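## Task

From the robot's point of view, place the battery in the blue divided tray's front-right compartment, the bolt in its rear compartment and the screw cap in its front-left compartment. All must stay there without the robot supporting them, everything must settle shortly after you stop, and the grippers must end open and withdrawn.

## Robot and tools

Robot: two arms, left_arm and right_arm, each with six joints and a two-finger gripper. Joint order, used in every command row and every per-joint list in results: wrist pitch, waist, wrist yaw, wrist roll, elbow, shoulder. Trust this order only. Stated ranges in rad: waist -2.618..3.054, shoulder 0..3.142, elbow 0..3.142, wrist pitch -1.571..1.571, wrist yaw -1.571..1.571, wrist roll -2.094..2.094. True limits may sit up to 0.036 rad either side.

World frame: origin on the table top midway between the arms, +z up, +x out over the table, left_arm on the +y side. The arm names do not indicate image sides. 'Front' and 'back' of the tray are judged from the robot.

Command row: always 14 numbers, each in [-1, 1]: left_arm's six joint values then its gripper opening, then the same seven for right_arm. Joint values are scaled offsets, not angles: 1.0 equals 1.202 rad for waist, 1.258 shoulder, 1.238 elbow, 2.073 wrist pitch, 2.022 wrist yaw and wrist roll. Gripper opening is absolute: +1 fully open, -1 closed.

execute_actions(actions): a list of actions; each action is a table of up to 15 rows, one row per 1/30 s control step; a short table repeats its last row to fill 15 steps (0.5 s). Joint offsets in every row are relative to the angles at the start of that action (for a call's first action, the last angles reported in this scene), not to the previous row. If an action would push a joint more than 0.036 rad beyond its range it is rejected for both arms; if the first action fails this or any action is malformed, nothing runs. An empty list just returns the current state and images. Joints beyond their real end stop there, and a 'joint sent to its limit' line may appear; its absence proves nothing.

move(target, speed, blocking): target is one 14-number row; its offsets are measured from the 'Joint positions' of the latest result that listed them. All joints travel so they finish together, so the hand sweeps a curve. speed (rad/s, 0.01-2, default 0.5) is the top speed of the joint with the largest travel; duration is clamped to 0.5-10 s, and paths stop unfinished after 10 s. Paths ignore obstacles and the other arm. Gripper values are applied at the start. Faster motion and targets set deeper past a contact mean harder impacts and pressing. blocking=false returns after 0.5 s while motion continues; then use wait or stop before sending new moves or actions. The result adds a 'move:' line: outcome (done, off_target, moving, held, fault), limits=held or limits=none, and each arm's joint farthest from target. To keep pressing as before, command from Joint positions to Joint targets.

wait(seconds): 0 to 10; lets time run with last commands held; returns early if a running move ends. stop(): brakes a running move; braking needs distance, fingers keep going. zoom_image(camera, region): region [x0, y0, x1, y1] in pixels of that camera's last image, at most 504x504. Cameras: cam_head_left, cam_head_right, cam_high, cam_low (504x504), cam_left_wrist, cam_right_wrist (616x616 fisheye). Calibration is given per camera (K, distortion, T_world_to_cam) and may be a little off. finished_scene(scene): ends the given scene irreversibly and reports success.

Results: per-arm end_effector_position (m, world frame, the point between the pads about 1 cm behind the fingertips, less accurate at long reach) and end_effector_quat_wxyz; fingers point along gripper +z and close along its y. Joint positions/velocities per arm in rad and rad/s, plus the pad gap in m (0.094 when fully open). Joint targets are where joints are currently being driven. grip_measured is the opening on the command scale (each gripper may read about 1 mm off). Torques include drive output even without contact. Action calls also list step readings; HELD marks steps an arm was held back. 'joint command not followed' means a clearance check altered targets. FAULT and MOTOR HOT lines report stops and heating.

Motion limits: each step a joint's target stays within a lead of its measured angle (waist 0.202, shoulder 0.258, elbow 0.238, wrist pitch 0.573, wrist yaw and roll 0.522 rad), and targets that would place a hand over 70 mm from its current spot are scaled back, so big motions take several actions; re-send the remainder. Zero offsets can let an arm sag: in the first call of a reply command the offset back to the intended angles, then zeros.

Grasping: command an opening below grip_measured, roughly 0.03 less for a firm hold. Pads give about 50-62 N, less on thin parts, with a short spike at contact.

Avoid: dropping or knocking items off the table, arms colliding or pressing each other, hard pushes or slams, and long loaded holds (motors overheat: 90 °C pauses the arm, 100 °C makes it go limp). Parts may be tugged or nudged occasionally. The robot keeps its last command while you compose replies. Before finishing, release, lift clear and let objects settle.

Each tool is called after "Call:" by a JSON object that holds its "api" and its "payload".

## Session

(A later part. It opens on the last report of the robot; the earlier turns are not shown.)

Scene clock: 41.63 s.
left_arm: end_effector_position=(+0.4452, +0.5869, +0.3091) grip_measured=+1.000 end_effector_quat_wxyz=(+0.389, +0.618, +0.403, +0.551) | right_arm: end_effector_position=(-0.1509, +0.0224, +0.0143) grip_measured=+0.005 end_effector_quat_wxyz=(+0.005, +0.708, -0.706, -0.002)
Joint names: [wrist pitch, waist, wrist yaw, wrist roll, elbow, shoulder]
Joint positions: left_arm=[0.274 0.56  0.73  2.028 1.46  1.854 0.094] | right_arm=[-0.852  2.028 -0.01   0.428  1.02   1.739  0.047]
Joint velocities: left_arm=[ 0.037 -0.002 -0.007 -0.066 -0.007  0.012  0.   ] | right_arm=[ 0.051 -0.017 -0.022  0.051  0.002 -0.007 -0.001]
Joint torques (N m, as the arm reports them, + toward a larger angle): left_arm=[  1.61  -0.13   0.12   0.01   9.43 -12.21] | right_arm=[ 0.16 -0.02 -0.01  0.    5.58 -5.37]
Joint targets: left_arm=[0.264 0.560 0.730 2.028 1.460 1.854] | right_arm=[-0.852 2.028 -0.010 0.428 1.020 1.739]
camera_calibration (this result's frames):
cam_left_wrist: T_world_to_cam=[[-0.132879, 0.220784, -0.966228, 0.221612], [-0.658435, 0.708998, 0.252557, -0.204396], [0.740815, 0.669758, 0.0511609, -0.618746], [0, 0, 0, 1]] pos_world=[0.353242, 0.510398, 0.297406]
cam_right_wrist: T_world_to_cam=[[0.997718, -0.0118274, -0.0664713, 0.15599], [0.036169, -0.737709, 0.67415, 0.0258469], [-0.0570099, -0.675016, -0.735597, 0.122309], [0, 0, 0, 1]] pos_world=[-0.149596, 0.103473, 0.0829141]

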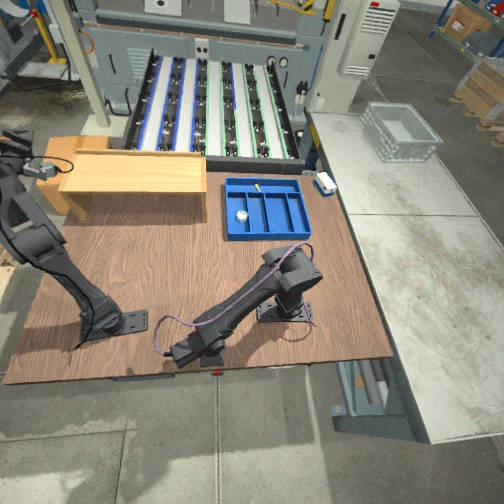

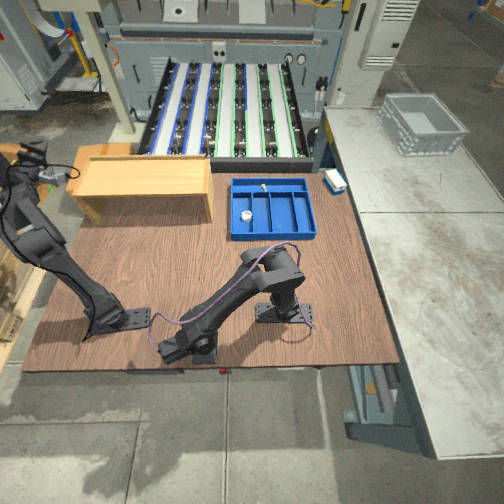

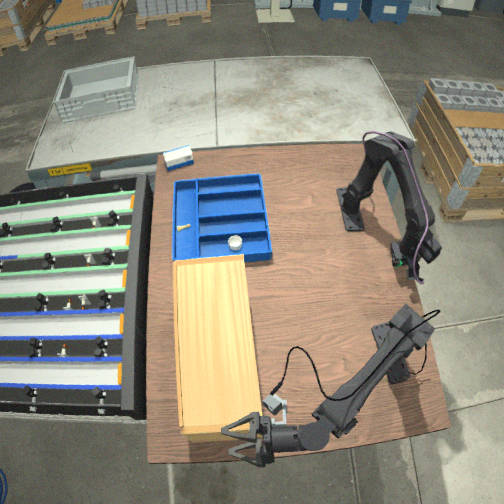

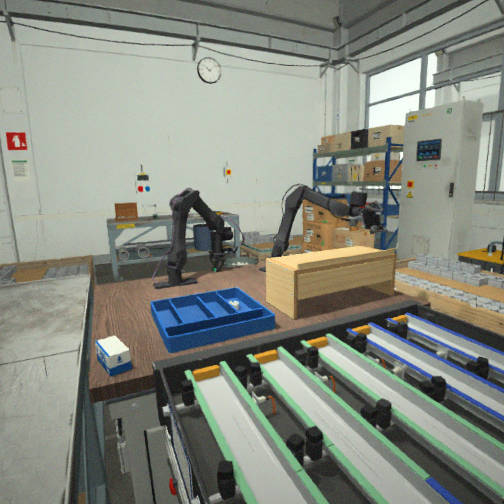

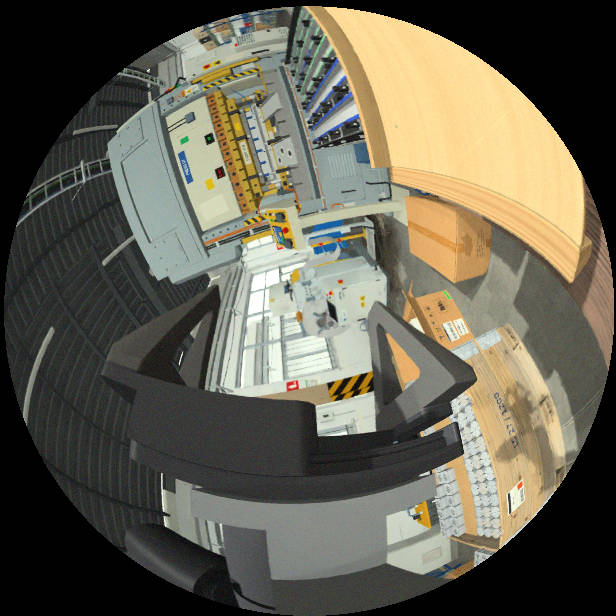

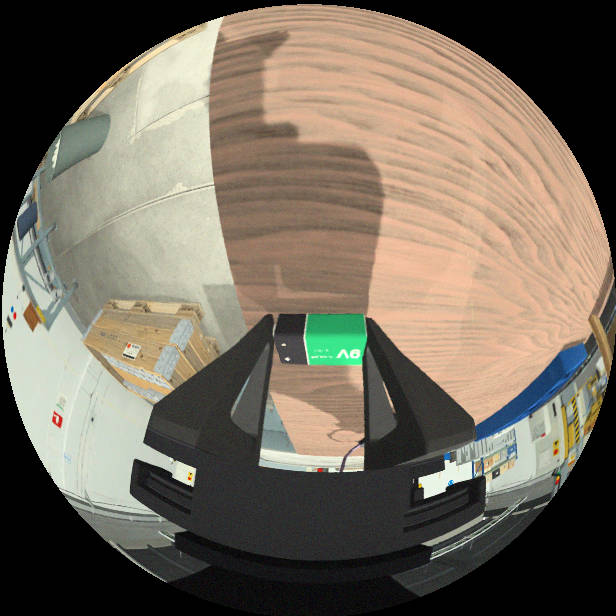

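Call:
{"api": "execute_actions", "payload": {"actions": [[[0,0,0,0,0,0,1,0,0,0,0,0,0,-0.035]]]}}

Scene clock: 42.23 s.
left_arm: end_effector_position=(+0.4454, +0.5870, +0.3110) grip_measured=+1.000 end_effector_quat_wxyz=(+0.389, +0.617, +0.400, +0.554) | right_arm: end_effector_position=(-0.1509, +0.0224, +0.0143) grip_measured=-0.026 end_effector_quat_wxyz=(+0.005, +0.708, -0.706, -0.002)
Joint names: [wrist pitch, waist, wrist yaw, wrist roll, elbow, shoulder]
Joint positions: left_arm=[0.283 0.56  0.73  2.028 1.46  1.854 0.094] | right_arm=[-0.852  2.028 -0.01   0.428  1.02   1.739  0.046]
Joint velocities: left_arm=[-0.066  0.012  0.037 -0.037  0.002  0.002  0.   ] | right_arm=[-0.007  0.007 -0.11  -0.051  0.002 -0.002  0.001]
Joint torques (N m, as the arm reports them, + toward a larger angle): left_arm=[  1.6   -0.13   0.11   0.03   9.44 -12.27] | right_arm=[ 0.16 -0.02 -0.01  0.    5.58 -5.35]
Joint targets: left_arm=[0.273 0.560 0.730 2.028 1.460 1.854] | right_arm=[-0.852 2.028 -0.010 0.428 1.020 1.739]
Step readings (joint positions):
0: left_arm=[0.274 0.560 0.730 2.028 1.460 1.854] | right_arm=[-0.852 2.028 -0.010 0.428 1.020 1.739]
1: left_arm=[0.275 0.560 0.730 2.028 1.460 1.854] | right_arm=[-0.852 2.028 -0.010 0.428 1.020 1.739]
2: left_arm=[0.276 0.560 0.730 2.028 1.460 1.854] | right_arm=[-0.852 2.028 -0.010 0.428 1.020 1.739]
4: left_arm=[0.279 0.560 0.730 2.028 1.460 1.854] | right_arm=[-0.852 2.028 -0.010 0.428 1.020 1.739]
8: left_arm=[0.282 0.560 0.730 2.028 1.460 1.854] | right_arm=[-0.852 2.028 -0.010 0.428 1.020 1.739]
15: Joint positions above
camera_calibration (this result's frames):
cam_left_wrist: T_world_to_cam=[[-0.126097, 0.226461, -0.965823, 0.21691], [-0.660206, 0.707516, 0.252091, -0.203048], [0.740424, 0.66943, 0.0602954, -0.62153], [0, 0, 0, 1]] pos_world=[0.353494, 0.510609, 0.298159]
cam_right_wrist: T_world_to_cam=[[0.997718, -0.0118274, -0.0664713, 0.15599], [0.036169, -0.737709, 0.67415, 0.0258469], [-0.0570099, -0.675016, -0.735597, 0.122309], [0, 0, 0, 1]] pos_world=[-0.149596, 0.103473, 0.0829141]

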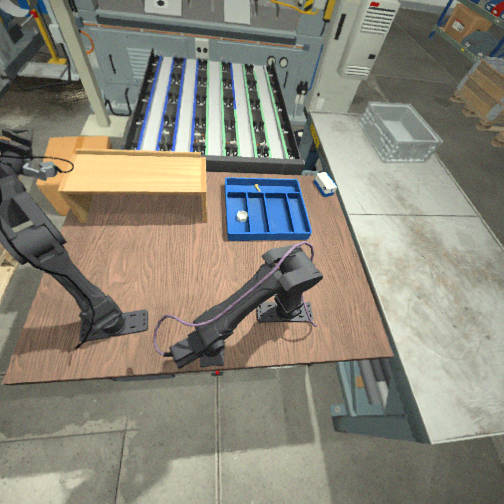

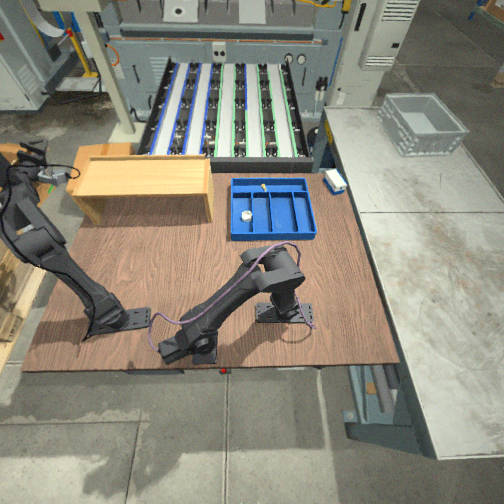

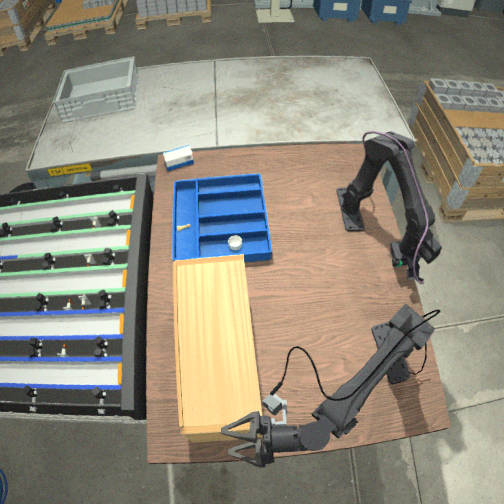

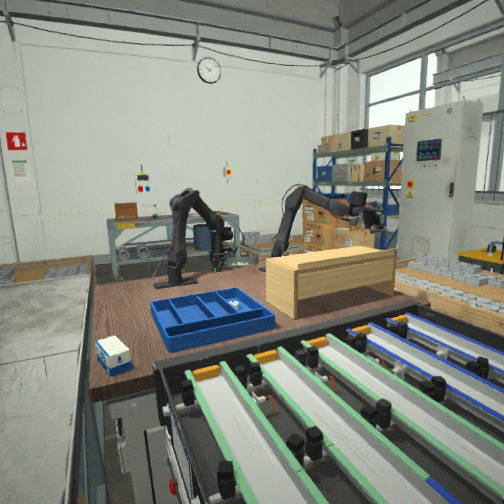

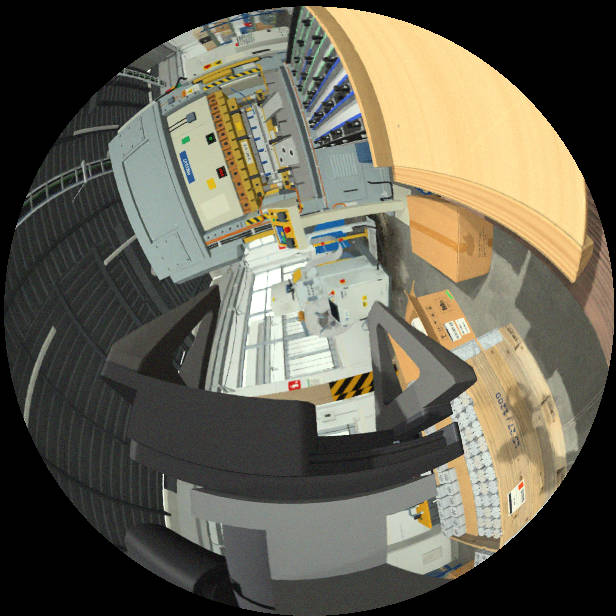

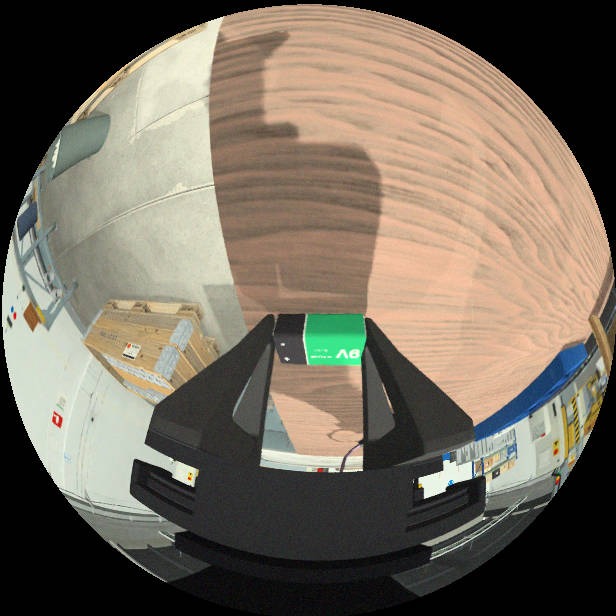

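Call:
{"api": "execute_actions", "payload": {"actions": [[[0,0,0,0,0,0,1,0,0,0,0,0,0,-0.06]]]}}

Scene clock: 42.80 s.
left_arm: end_effector_position=(+0.4455, +0.5872, +0.3129) grip_measured=+1.000 end_effector_quat_wxyz=(+0.389, +0.616, +0.397, +0.558) | right_arm: end_effector_position=(-0.1509, +0.0224, +0.0143) grip_measured=-0.046 end_effector_quat_wxyz=(+0.005, +0.708, -0.706, -0.002)
Joint names: [wrist pitch, waist, wrist yaw, wrist roll, elbow, shoulder]
Joint positions: left_arm=[0.292 0.56  0.73  2.028 1.46  1.854 0.094] | right_arm=[-0.852  2.028 -0.01   0.428  1.02   1.739  0.045]
Joint velocities: left_arm=[-0.037 -0.017  0.037 -0.051  0.002  0.002  0.   ] | right_arm=[-0.037 -0.007 -0.081 -0.007 -0.002  0.002 -0.   ]
Joint torques (N m, as the arm reports them, + toward a larger angle): left_arm=[  1.6    0.14   0.1    0.07   9.72 -12.38] | right_arm=[ 0.16 -0.02 -0.01  0.01  5.6  -5.35]
Joint targets: left_arm=[0.283 0.560 0.730 2.028 1.460 1.854] | right_arm=[-0.852 2.028 -0.010 0.428 1.020 1.739]
Step readings (joint positions):
0: left_arm=[0.283 0.560 0.730 2.028 1.460 1.854] | right_arm=[-0.852 2.028 -0.010 0.428 1.020 1.739]
1: left_arm=[0.284 0.560 0.730 2.028 1.460 1.854] | right_arm=[-0.852 2.028 -0.010 0.428 1.020 1.739]
2: left_arm=[0.285 0.560 0.730 2.028 1.460 1.854] | right_arm=[-0.852 2.028 -0.010 0.428 1.020 1.739]
4: left_arm=[0.288 0.560 0.730 2.028 1.460 1.854] | right_arm=[-0.852 2.028 -0.010 0.428 1.020 1.739]
8: left_arm=[0.291 0.560 0.730 2.028 1.460 1.854] | right_arm=[-0.852 2.028 -0.010 0.428 1.020 1.739]
15: Joint positions above
camera_calibration (this result's frames):
cam_left_wrist: T_world_to_cam=[[-0.119036, 0.232372, -0.965315, 0.211985], [-0.662048, 0.705974, 0.251582, -0.201638], [0.739948, 0.669032, 0.0698052, -0.624383], [0, 0, 0, 1]] pos_world=[0.353751, 0.510824, 0.298946]
cam_right_wrist: T_world_to_cam=[[0.997718, -0.0118274, -0.0664713, 0.15599], [0.036169, -0.737709, 0.67415, 0.0258469], [-0.0570099, -0.675016, -0.735597, 0.122309], [0, 0, 0, 1]] pos_world=[-0.149596, 0.103473, 0.0829141]

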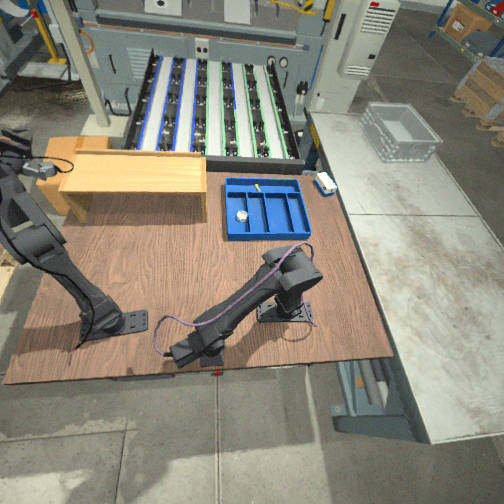

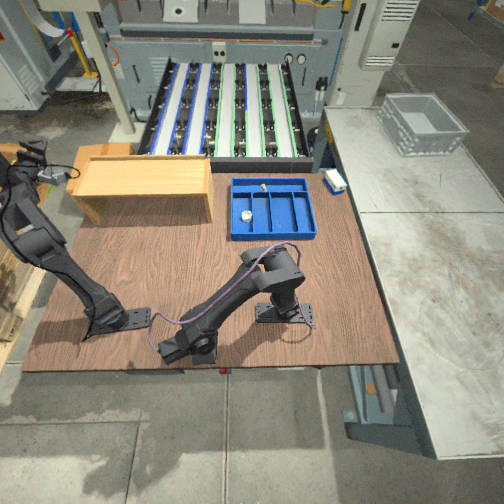

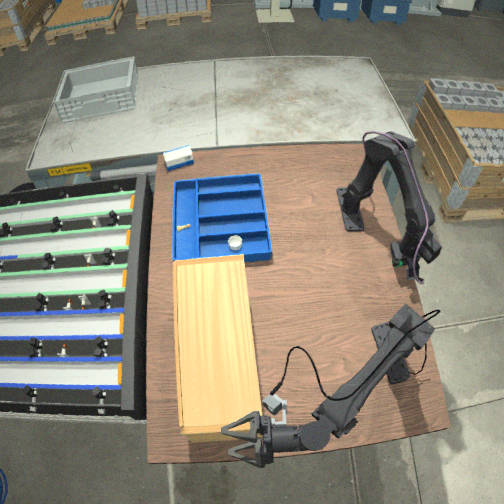

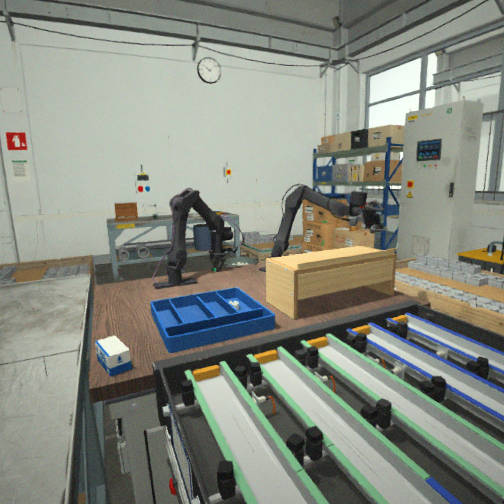

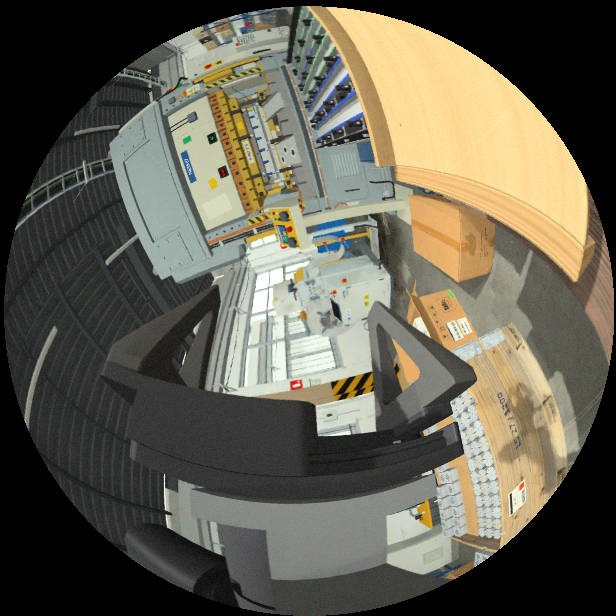

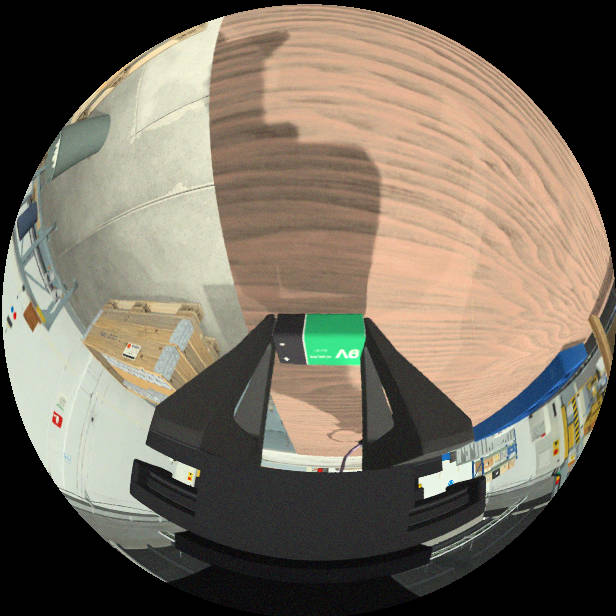

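Call:
{"api": "move", "payload": {"target": [-0.02,0,0,0,0,0,1,-0.195,0,0,0,0.249,-0.082,-0.078], "speed": 0.5}}

Scene clock: 45.63 s.
left_arm: end_effector_position=(+0.4454, +0.5871, +0.3111) grip_measured=+1.000 end_effector_quat_wxyz=(+0.389, +0.617, +0.400, +0.555) | right_arm: end_effector_position=(-0.1470, +0.0204, +0.1015) grip_measured=-0.060 end_effector_quat_wxyz=(+0.007, +0.706, -0.708, +0.020)
Joint names: [wrist pitch, waist, wrist yaw, wrist roll, elbow, shoulder]
Joint positions: left_arm=[0.283 0.56  0.73  2.028 1.46  1.854 0.094] | right_arm=[-1.246  2.025 -0.     0.428  1.299  1.665  0.044]
Joint velocities: left_arm=[ 0.007  0.002 -0.037  0.051 -0.007  0.002  0.   ] | right_arm=[-0.007 -0.002  0.007  0.007 -0.002 -0.002  0.   ]
Joint torques (N m, as the arm reports them, + toward a larger angle): left_arm=[  1.46  -0.02   0.07   0.01   9.52 -12.27] | right_arm=[ 0.    0.29 -0.06  0.    8.7  -7.04]
Joint targets: left_arm=[0.251 0.560 0.730 2.028 1.460 1.854] | right_arm=[-1.256 2.028 -0.009 0.428 1.329 1.636]
move: off_target (left_arm, right_arm); limits=none; left_arm: farthest joint: the wrist pitch, 0.033 radians from its target (0.042 radians at the start); right_arm: farthest joint: the shoulder, 0.029 radians from its target (0.103 radians at the start)
camera_calibration (this result's frames):
cam_left_wrist: T_world_to_cam=[[-0.125815, 0.226698, -0.965805, 0.216713], [-0.66028, 0.707454, 0.252071, -0.202992], [0.740406, 0.669416, 0.0606759, -0.621645], [0, 0, 0, 1]] pos_world=[0.353505, 0.510618, 0.29819]
cam_right_wrist: T_world_to_cam=[[0.99906, -0.0168783, -0.0399291, 0.155509], [0.0158966, -0.714282, 0.699677, -0.0406258], [-0.04033, -0.699654, -0.713342, 0.186015], [0, 0, 0, 1]] pos_world=[-0.147215, 0.103753, 0.167327]

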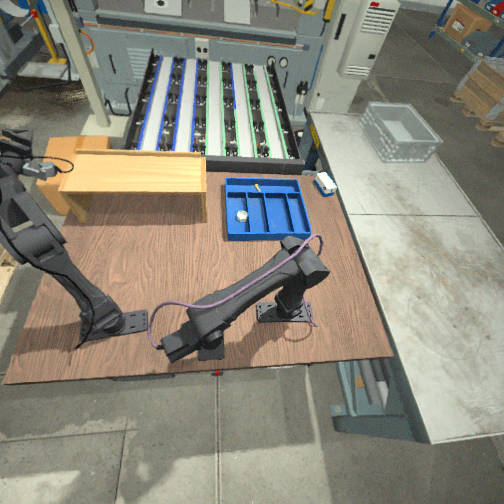

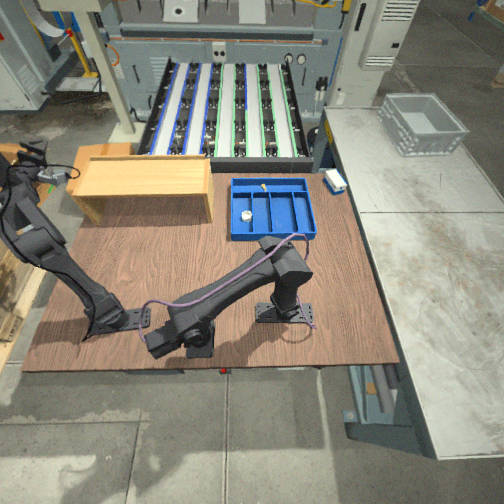

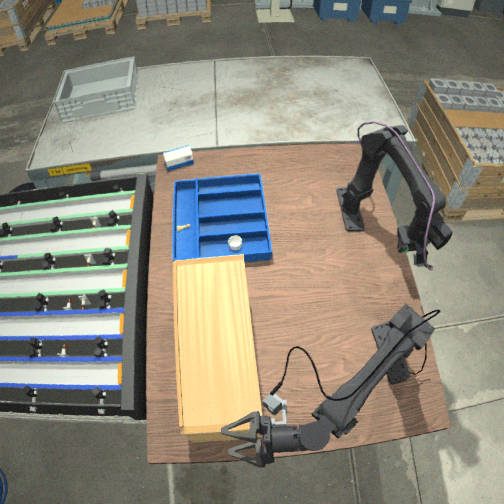

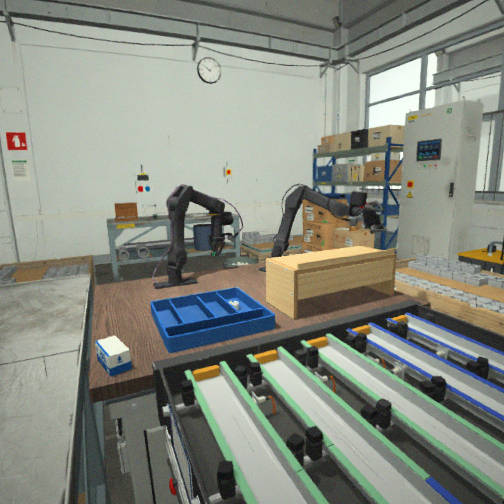

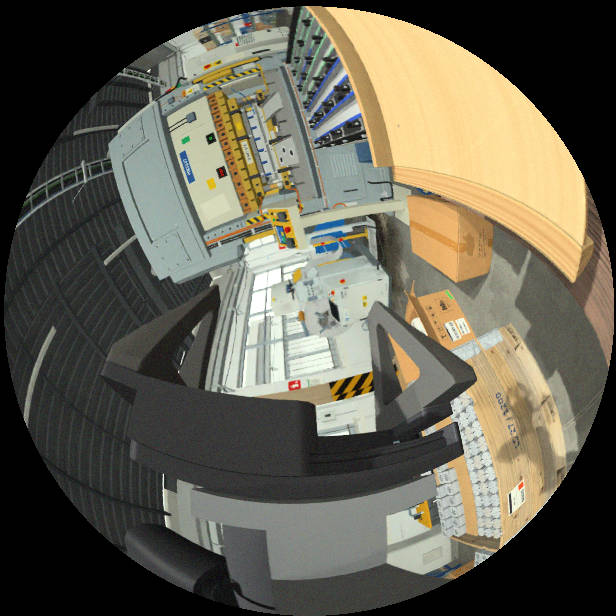

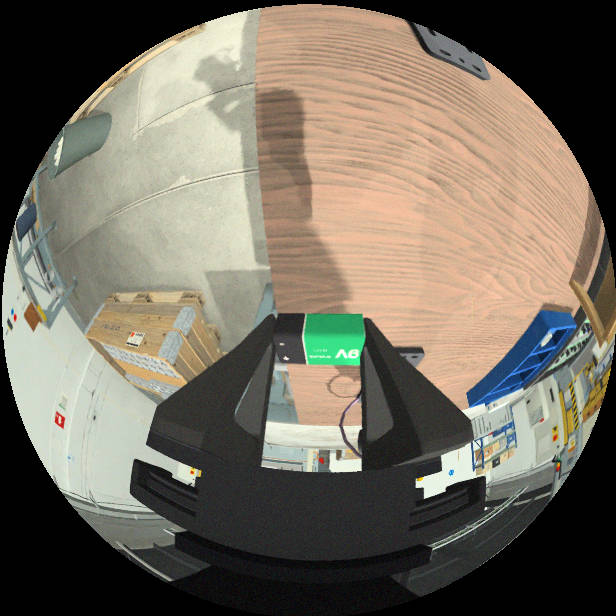

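Call:
{"api": "move", "payload": {"target": [0,0,0,0,0,0,1,0,-1.0,0,0.2,0.016,-0.016,-0.088], "speed": 1.2}}

Call:
{"api": "move", "payload": {"target": [0,0,0,0,0,0,1,0,-0.92,0,0.2,0.016,-0.016,-0.088], "speed": 1.2}}

Scene clock: 47.67 s.
left_arm: end_effector_position=(+0.4456, +0.5872, +0.3130) grip_measured=+1.000 end_effector_quat_wxyz=(+0.388, +0.616, +0.397, +0.558) | right_arm: end_effector_position=(+0.1694, -0.0339, +0.1015) grip_measured=-0.065 end_effector_quat_wxyz=(-0.016, +0.015, +1.000, -0.014)
Joint names: [wrist pitch, waist, wrist yaw, wrist roll, elbow, shoulder]
Joint positions: left_arm=[0.293 0.56  0.73  2.028 1.46  1.854 0.094] | right_arm=[-1.247  0.824 -0.003  0.826  1.299  1.665  0.044]
Joint velocities: left_arm=[-0.037  0.002 -0.081  0.022 -0.007 -0.012  0.   ] | right_arm=[-0.037 -0.002  0.007 -0.007  0.002  0.002 -0.   ]
Joint torques (N m, as the arm reports them, + toward a larger angle): left_arm=[  1.65  -0.02   0.09   0.03   9.5  -12.36] | right_arm=[ 0.09  0.03  0.01  0.07  7.82 -6.47]
Joint targets: left_arm=[0.283 0.560 0.730 2.028 1.460 1.854] | right_arm=[-1.246 0.822 -0.000 0.832 1.319 1.645]
move: done; limits=none; left_arm: farthest joint: the wrist pitch, 0.010 radians from its target (0.000 radians at the start); right_arm: farthest joint: the shoulder, 0.020 radians from its target (0.020 radians at the start)
camera_calibration (this result's frames):
cam_left_wrist: T_world_to_cam=[[-0.118754, 0.232608, -0.965293, 0.211788], [-0.662121, 0.705912, 0.251561, -0.201581], [0.739928, 0.669015, 0.0701854, -0.624497], [0, 0, 0, 1]] pos_world=[0.353762, 0.510833, 0.298978]
cam_right_wrist: T_world_to_cam=[[-0.0447408, -0.998594, -0.0284195, -0.019156], [-0.719174, 0.0124503, 0.694719, 0.065193], [-0.693388, 0.0515209, -0.71872, 0.297406], [0, 0, 0, 1]] pos_world=[0.252246, -0.0352633, 0.167916]

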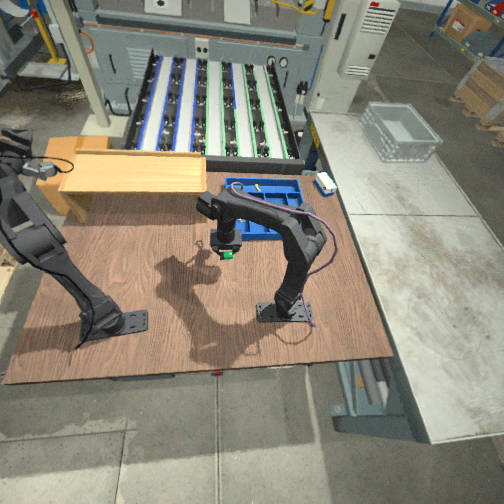

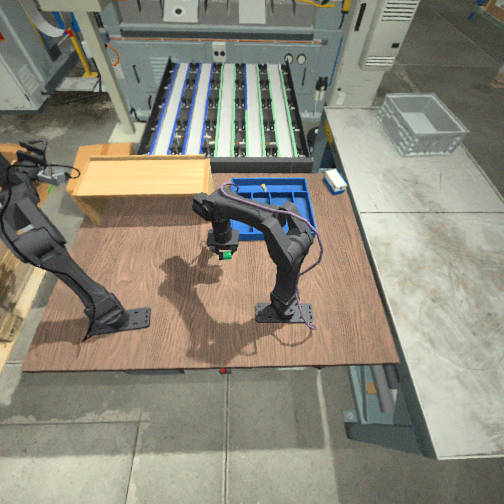

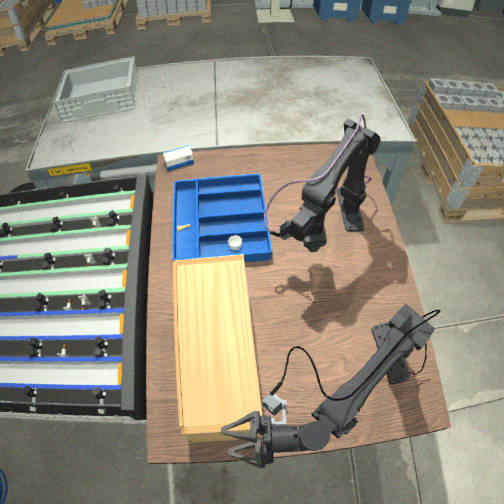

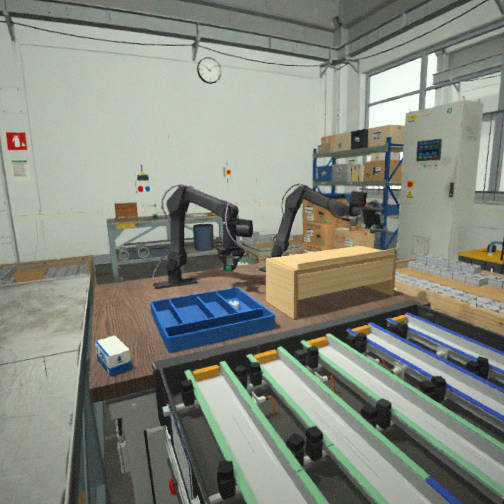

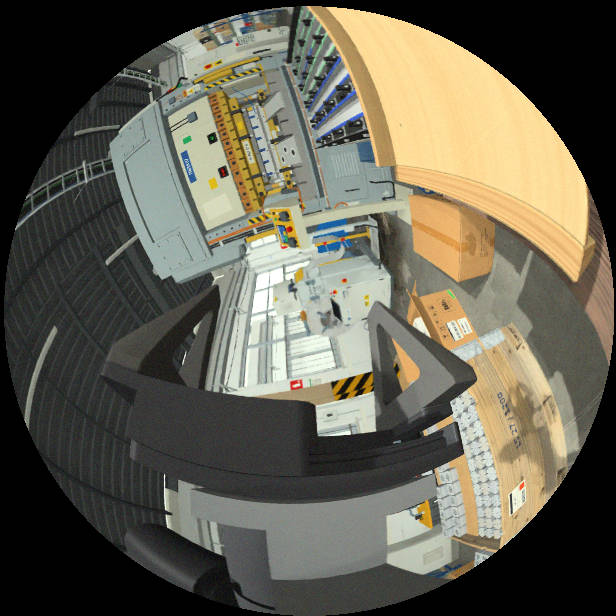

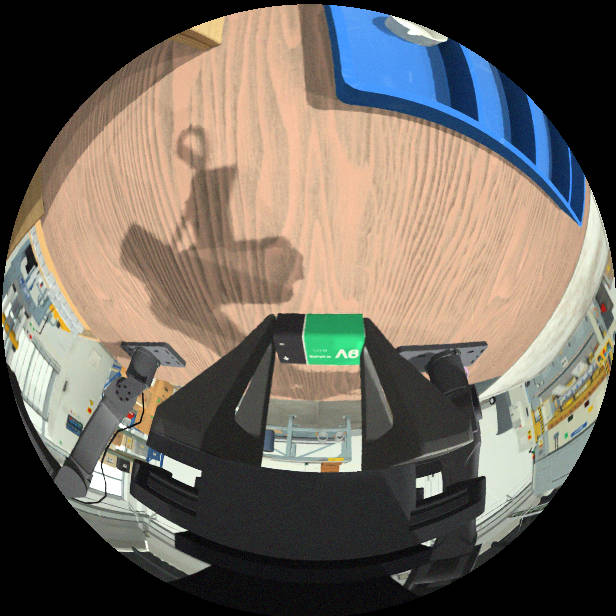

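Scene clock: 49.43 s.
left_arm: end_effector_position=(+0.4457, +0.5873, +0.3149) grip_measured=+1.000 end_effector_quat_wxyz=(+0.388, +0.615, +0.394, +0.562) | right_arm: end_effector_position=(+0.2432, -0.3225, +0.1015) grip_measured=-0.065 end_effector_quat_wxyz=(-0.020, +0.694, +0.720, -0.006)
Joint names: [wrist pitch, waist, wrist yaw, wrist roll, elbow, shoulder]
Joint positions: left_arm=[0.302 0.56  0.73  2.028 1.46  1.854 0.094] | right_arm=[-1.247 -0.281 -0.007  1.224  1.299  1.665  0.044]
Joint velocities: left_arm=[ 0.007 -0.002  0.007 -0.022 -0.012 -0.002  0.   ] | right_arm=[-0.037  0.012 -0.007 -0.037 -0.002 -0.012 -0.001]
Joint torques (N m, as the arm reports them, + toward a larger angle): left_arm=[  1.63  -0.02   0.05   0.02   9.57 -12.19] | right_arm=[ 0.07  0.01  0.03  0.05  7.82 -6.46]
Joint targets: left_arm=[0.293 0.560 0.730 2.028 1.460 1.854] | right_arm=[-1.247 -0.282 -0.003 1.231 1.319 1.645]
move: done; limits=none; left_arm: farthest joint: the wrist pitch, 0.009 radians from its target (0.000 radians at the start); right_arm: farthest joint: the shoulder, 0.020 radians from its target (0.020 radians at the start)
camera_calibration (this result's frames):
cam_left_wrist: T_world_to_cam=[[-0.111696, 0.238516, -0.964694, 0.206835], [-0.663959, 0.704374, 0.251029, -0.200166], [0.73938, 0.668556, 0.0796885, -0.627299], [0, 0, 0, 1]] pos_world=[0.354013, 0.511043, 0.299769]
cam_right_wrist: T_world_to_cam=[[-0.999523, -0.0234417, -0.0201262, 0.241798], [-0.030859, 0.725483, 0.687548, 0.18517], [-0.00151603, 0.687841, -0.72586, 0.401151], [0, 0, 0, 1]] pos_world=[0.248005, -0.404598, 0.168733]

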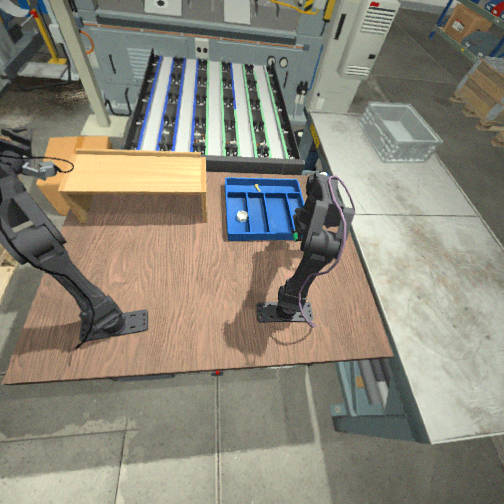

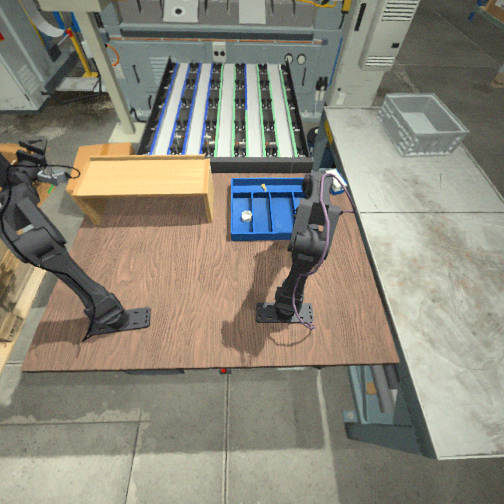

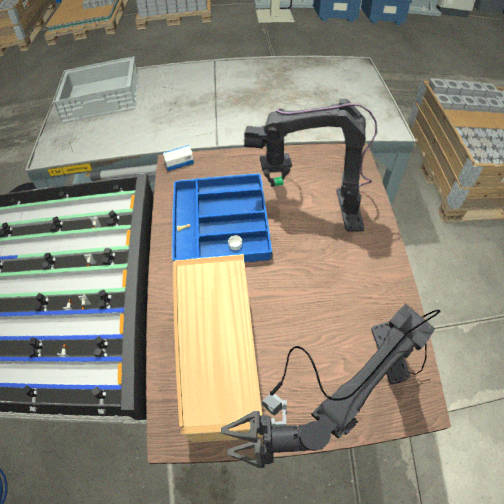

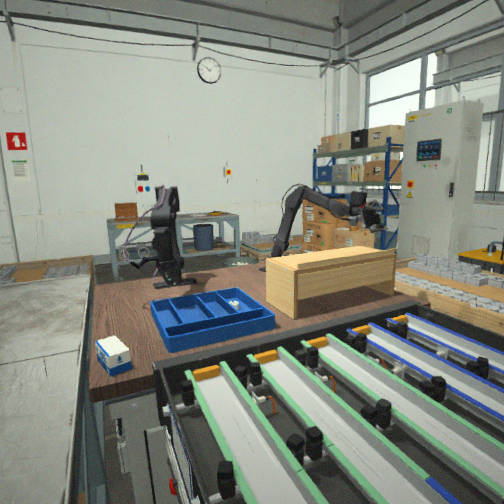

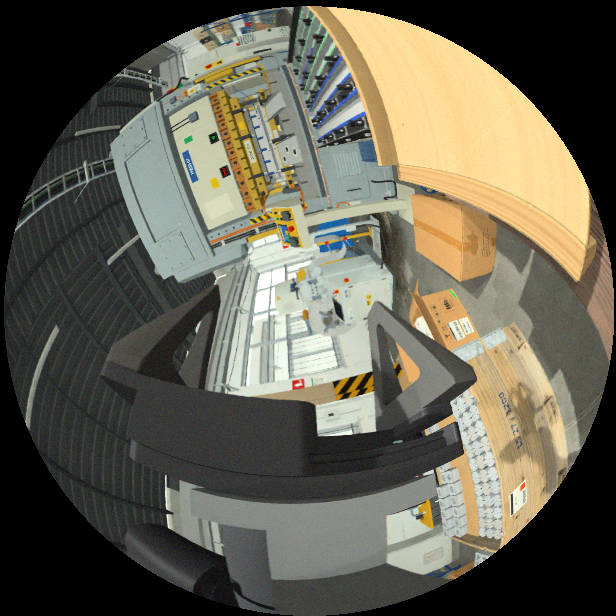

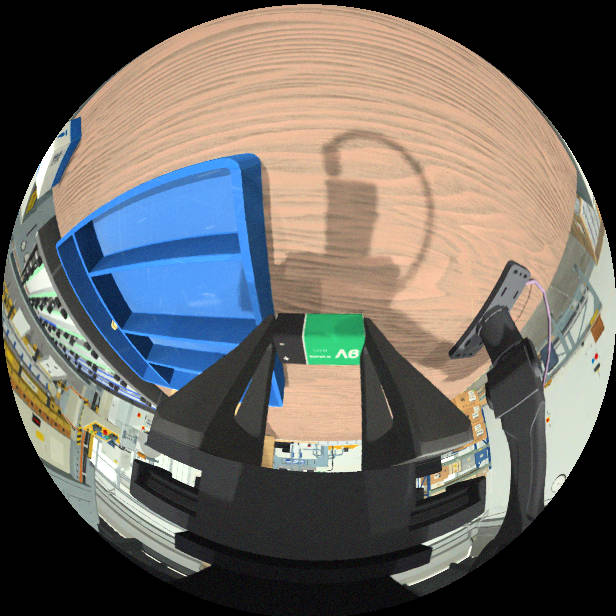

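Call:
{"api": "zoom_image", "payload": {"camera": "cam_right_wrist", "region": [30,130,330,430]}}

Region (30, 130, 330, 430) of cam_right_wrist's 616x616 image, scaled by 1.680, with more detail than that image has.

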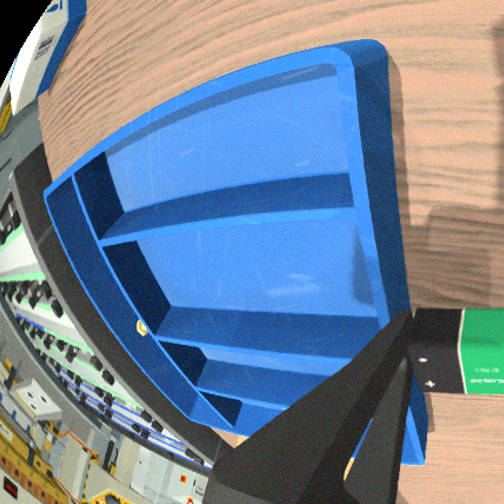

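Call:
{"api": "move", "payload": {"target": [-0.015,0,0,0,0,0,1,-0.077,-0.009,0,0.023,0.628,0.428,-0.092], "speed": 0.8}}

Scene clock: 52.13 s.
left_arm: end_effector_position=(+0.4457, +0.5873, +0.3152) grip_measured=+1.000 end_effector_quat_wxyz=(+0.388, +0.615, +0.394, +0.562) | right_arm: end_effector_position=(+0.3838, -0.3673, +0.0998) grip_measured=-0.065 end_effector_quat_wxyz=(+0.003, +0.708, +0.706, +0.005)
Joint names: [wrist pitch, waist, wrist yaw, wrist roll, elbow, shoulder]
Joint positions: left_arm=[0.303 0.56  0.73  2.028 1.46  1.854 0.094] | right_arm=[-1.393 -0.281 -0.007  1.266  2.045  2.213  0.044]
Joint velocities: left_arm=[-0.037 -0.007  0.007  0.022 -0.002 -0.012  0.   ] | right_arm=[-0.022 -0.032 -0.022 -0.007  0.007  0.002  0.   ]
Joint torques (N m, as the arm reports them, + toward a larger angle): left_arm=[  1.37   0.07   0.05   0.04   9.57 -12.43] | right_arm=[ 0.   -0.98 -0.01  0.04  8.92 -9.84]
Joint targets: left_arm=[0.271 0.560 0.730 2.028 1.460 1.854] | right_arm=[-1.406 -0.292 -0.007 1.271 2.076 2.204]
move: off_target (left_arm, right_arm); limits=none; left_arm: farthest joint: the wrist pitch, 0.032 radians from its target (0.031 radians at the start); right_arm: farthest joint: the elbow, 0.031 radians from its target (0.778 radians at the start)
camera_calibration (this result's frames):
cam_left_wrist: T_world_to_cam=[[-0.11085, 0.239224, -0.964616, 0.206239], [-0.664179, 0.70419, 0.250964, -0.199996], [0.739309, 0.668497, 0.0808284, -0.627632], [0, 0, 0, 1]] pos_world=[0.354042, 0.511068, 0.299864]
cam_right_wrist: T_world_to_cam=[[-0.99745, 0.0169744, -0.0693256, 0.400213], [-0.0342807, 0.738003, 0.673927, 0.230471], [0.062602, 0.674584, -0.735539, 0.402454], [0, 0, 0, 1]] pos_world=[0.381899, -0.448371, 0.168445]

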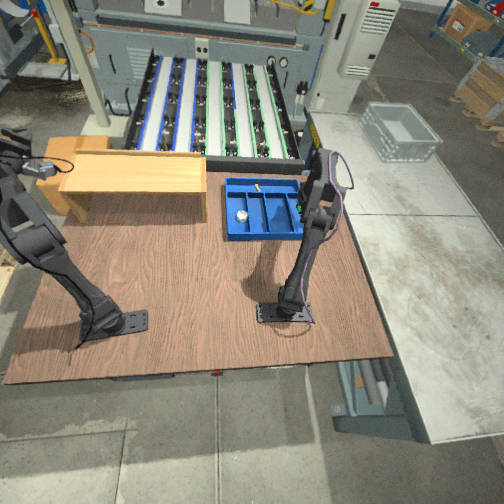

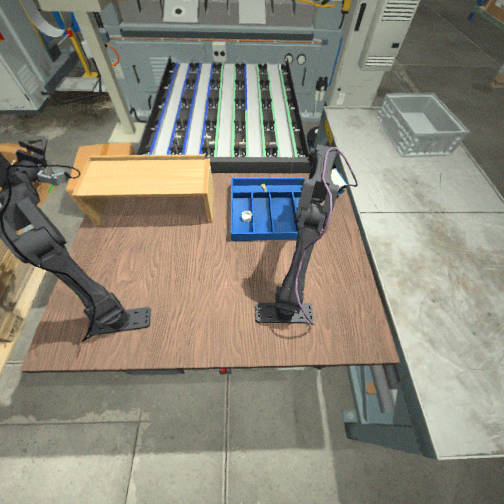

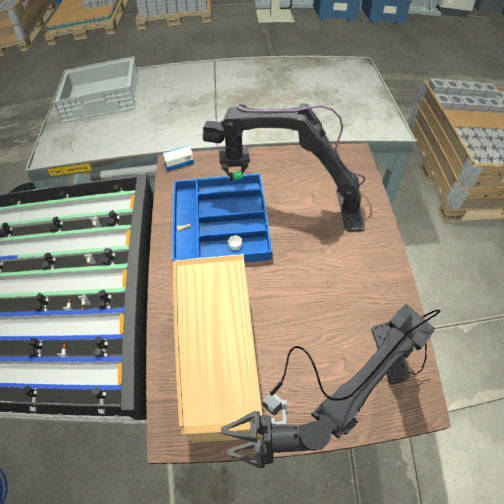

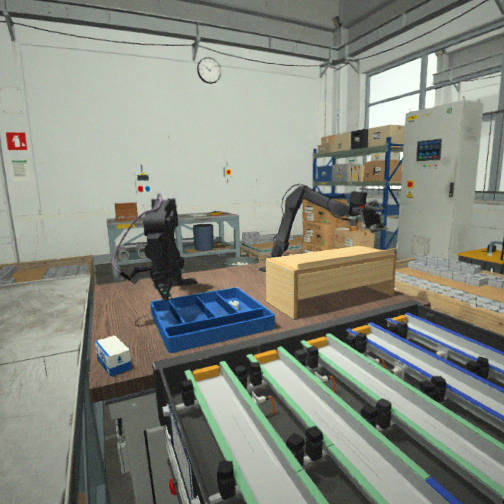

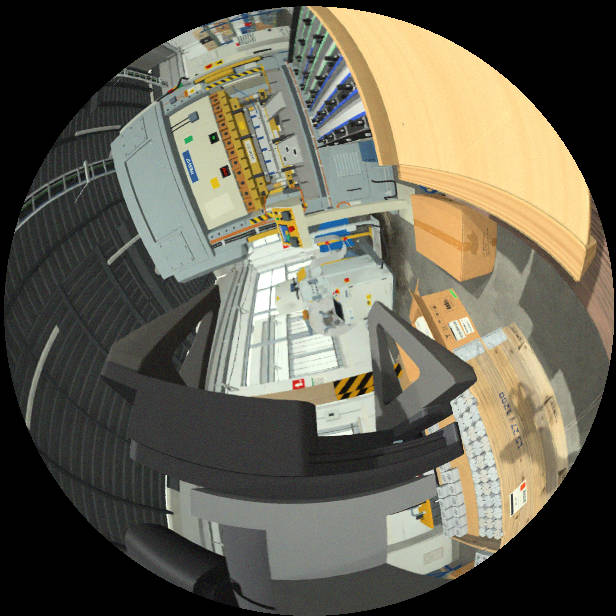

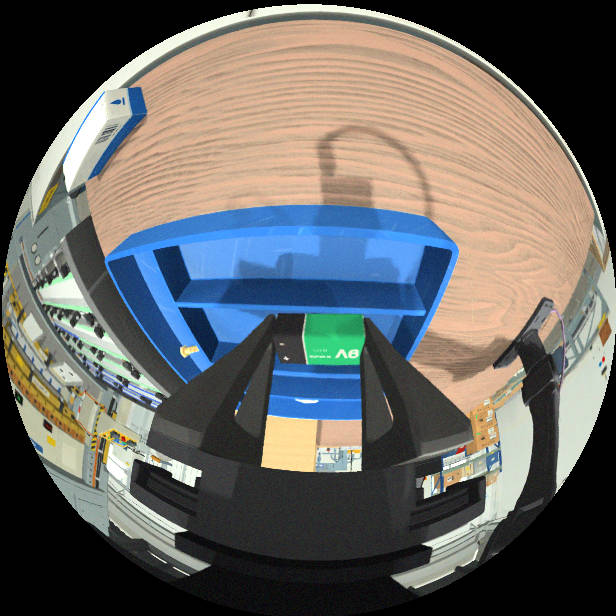

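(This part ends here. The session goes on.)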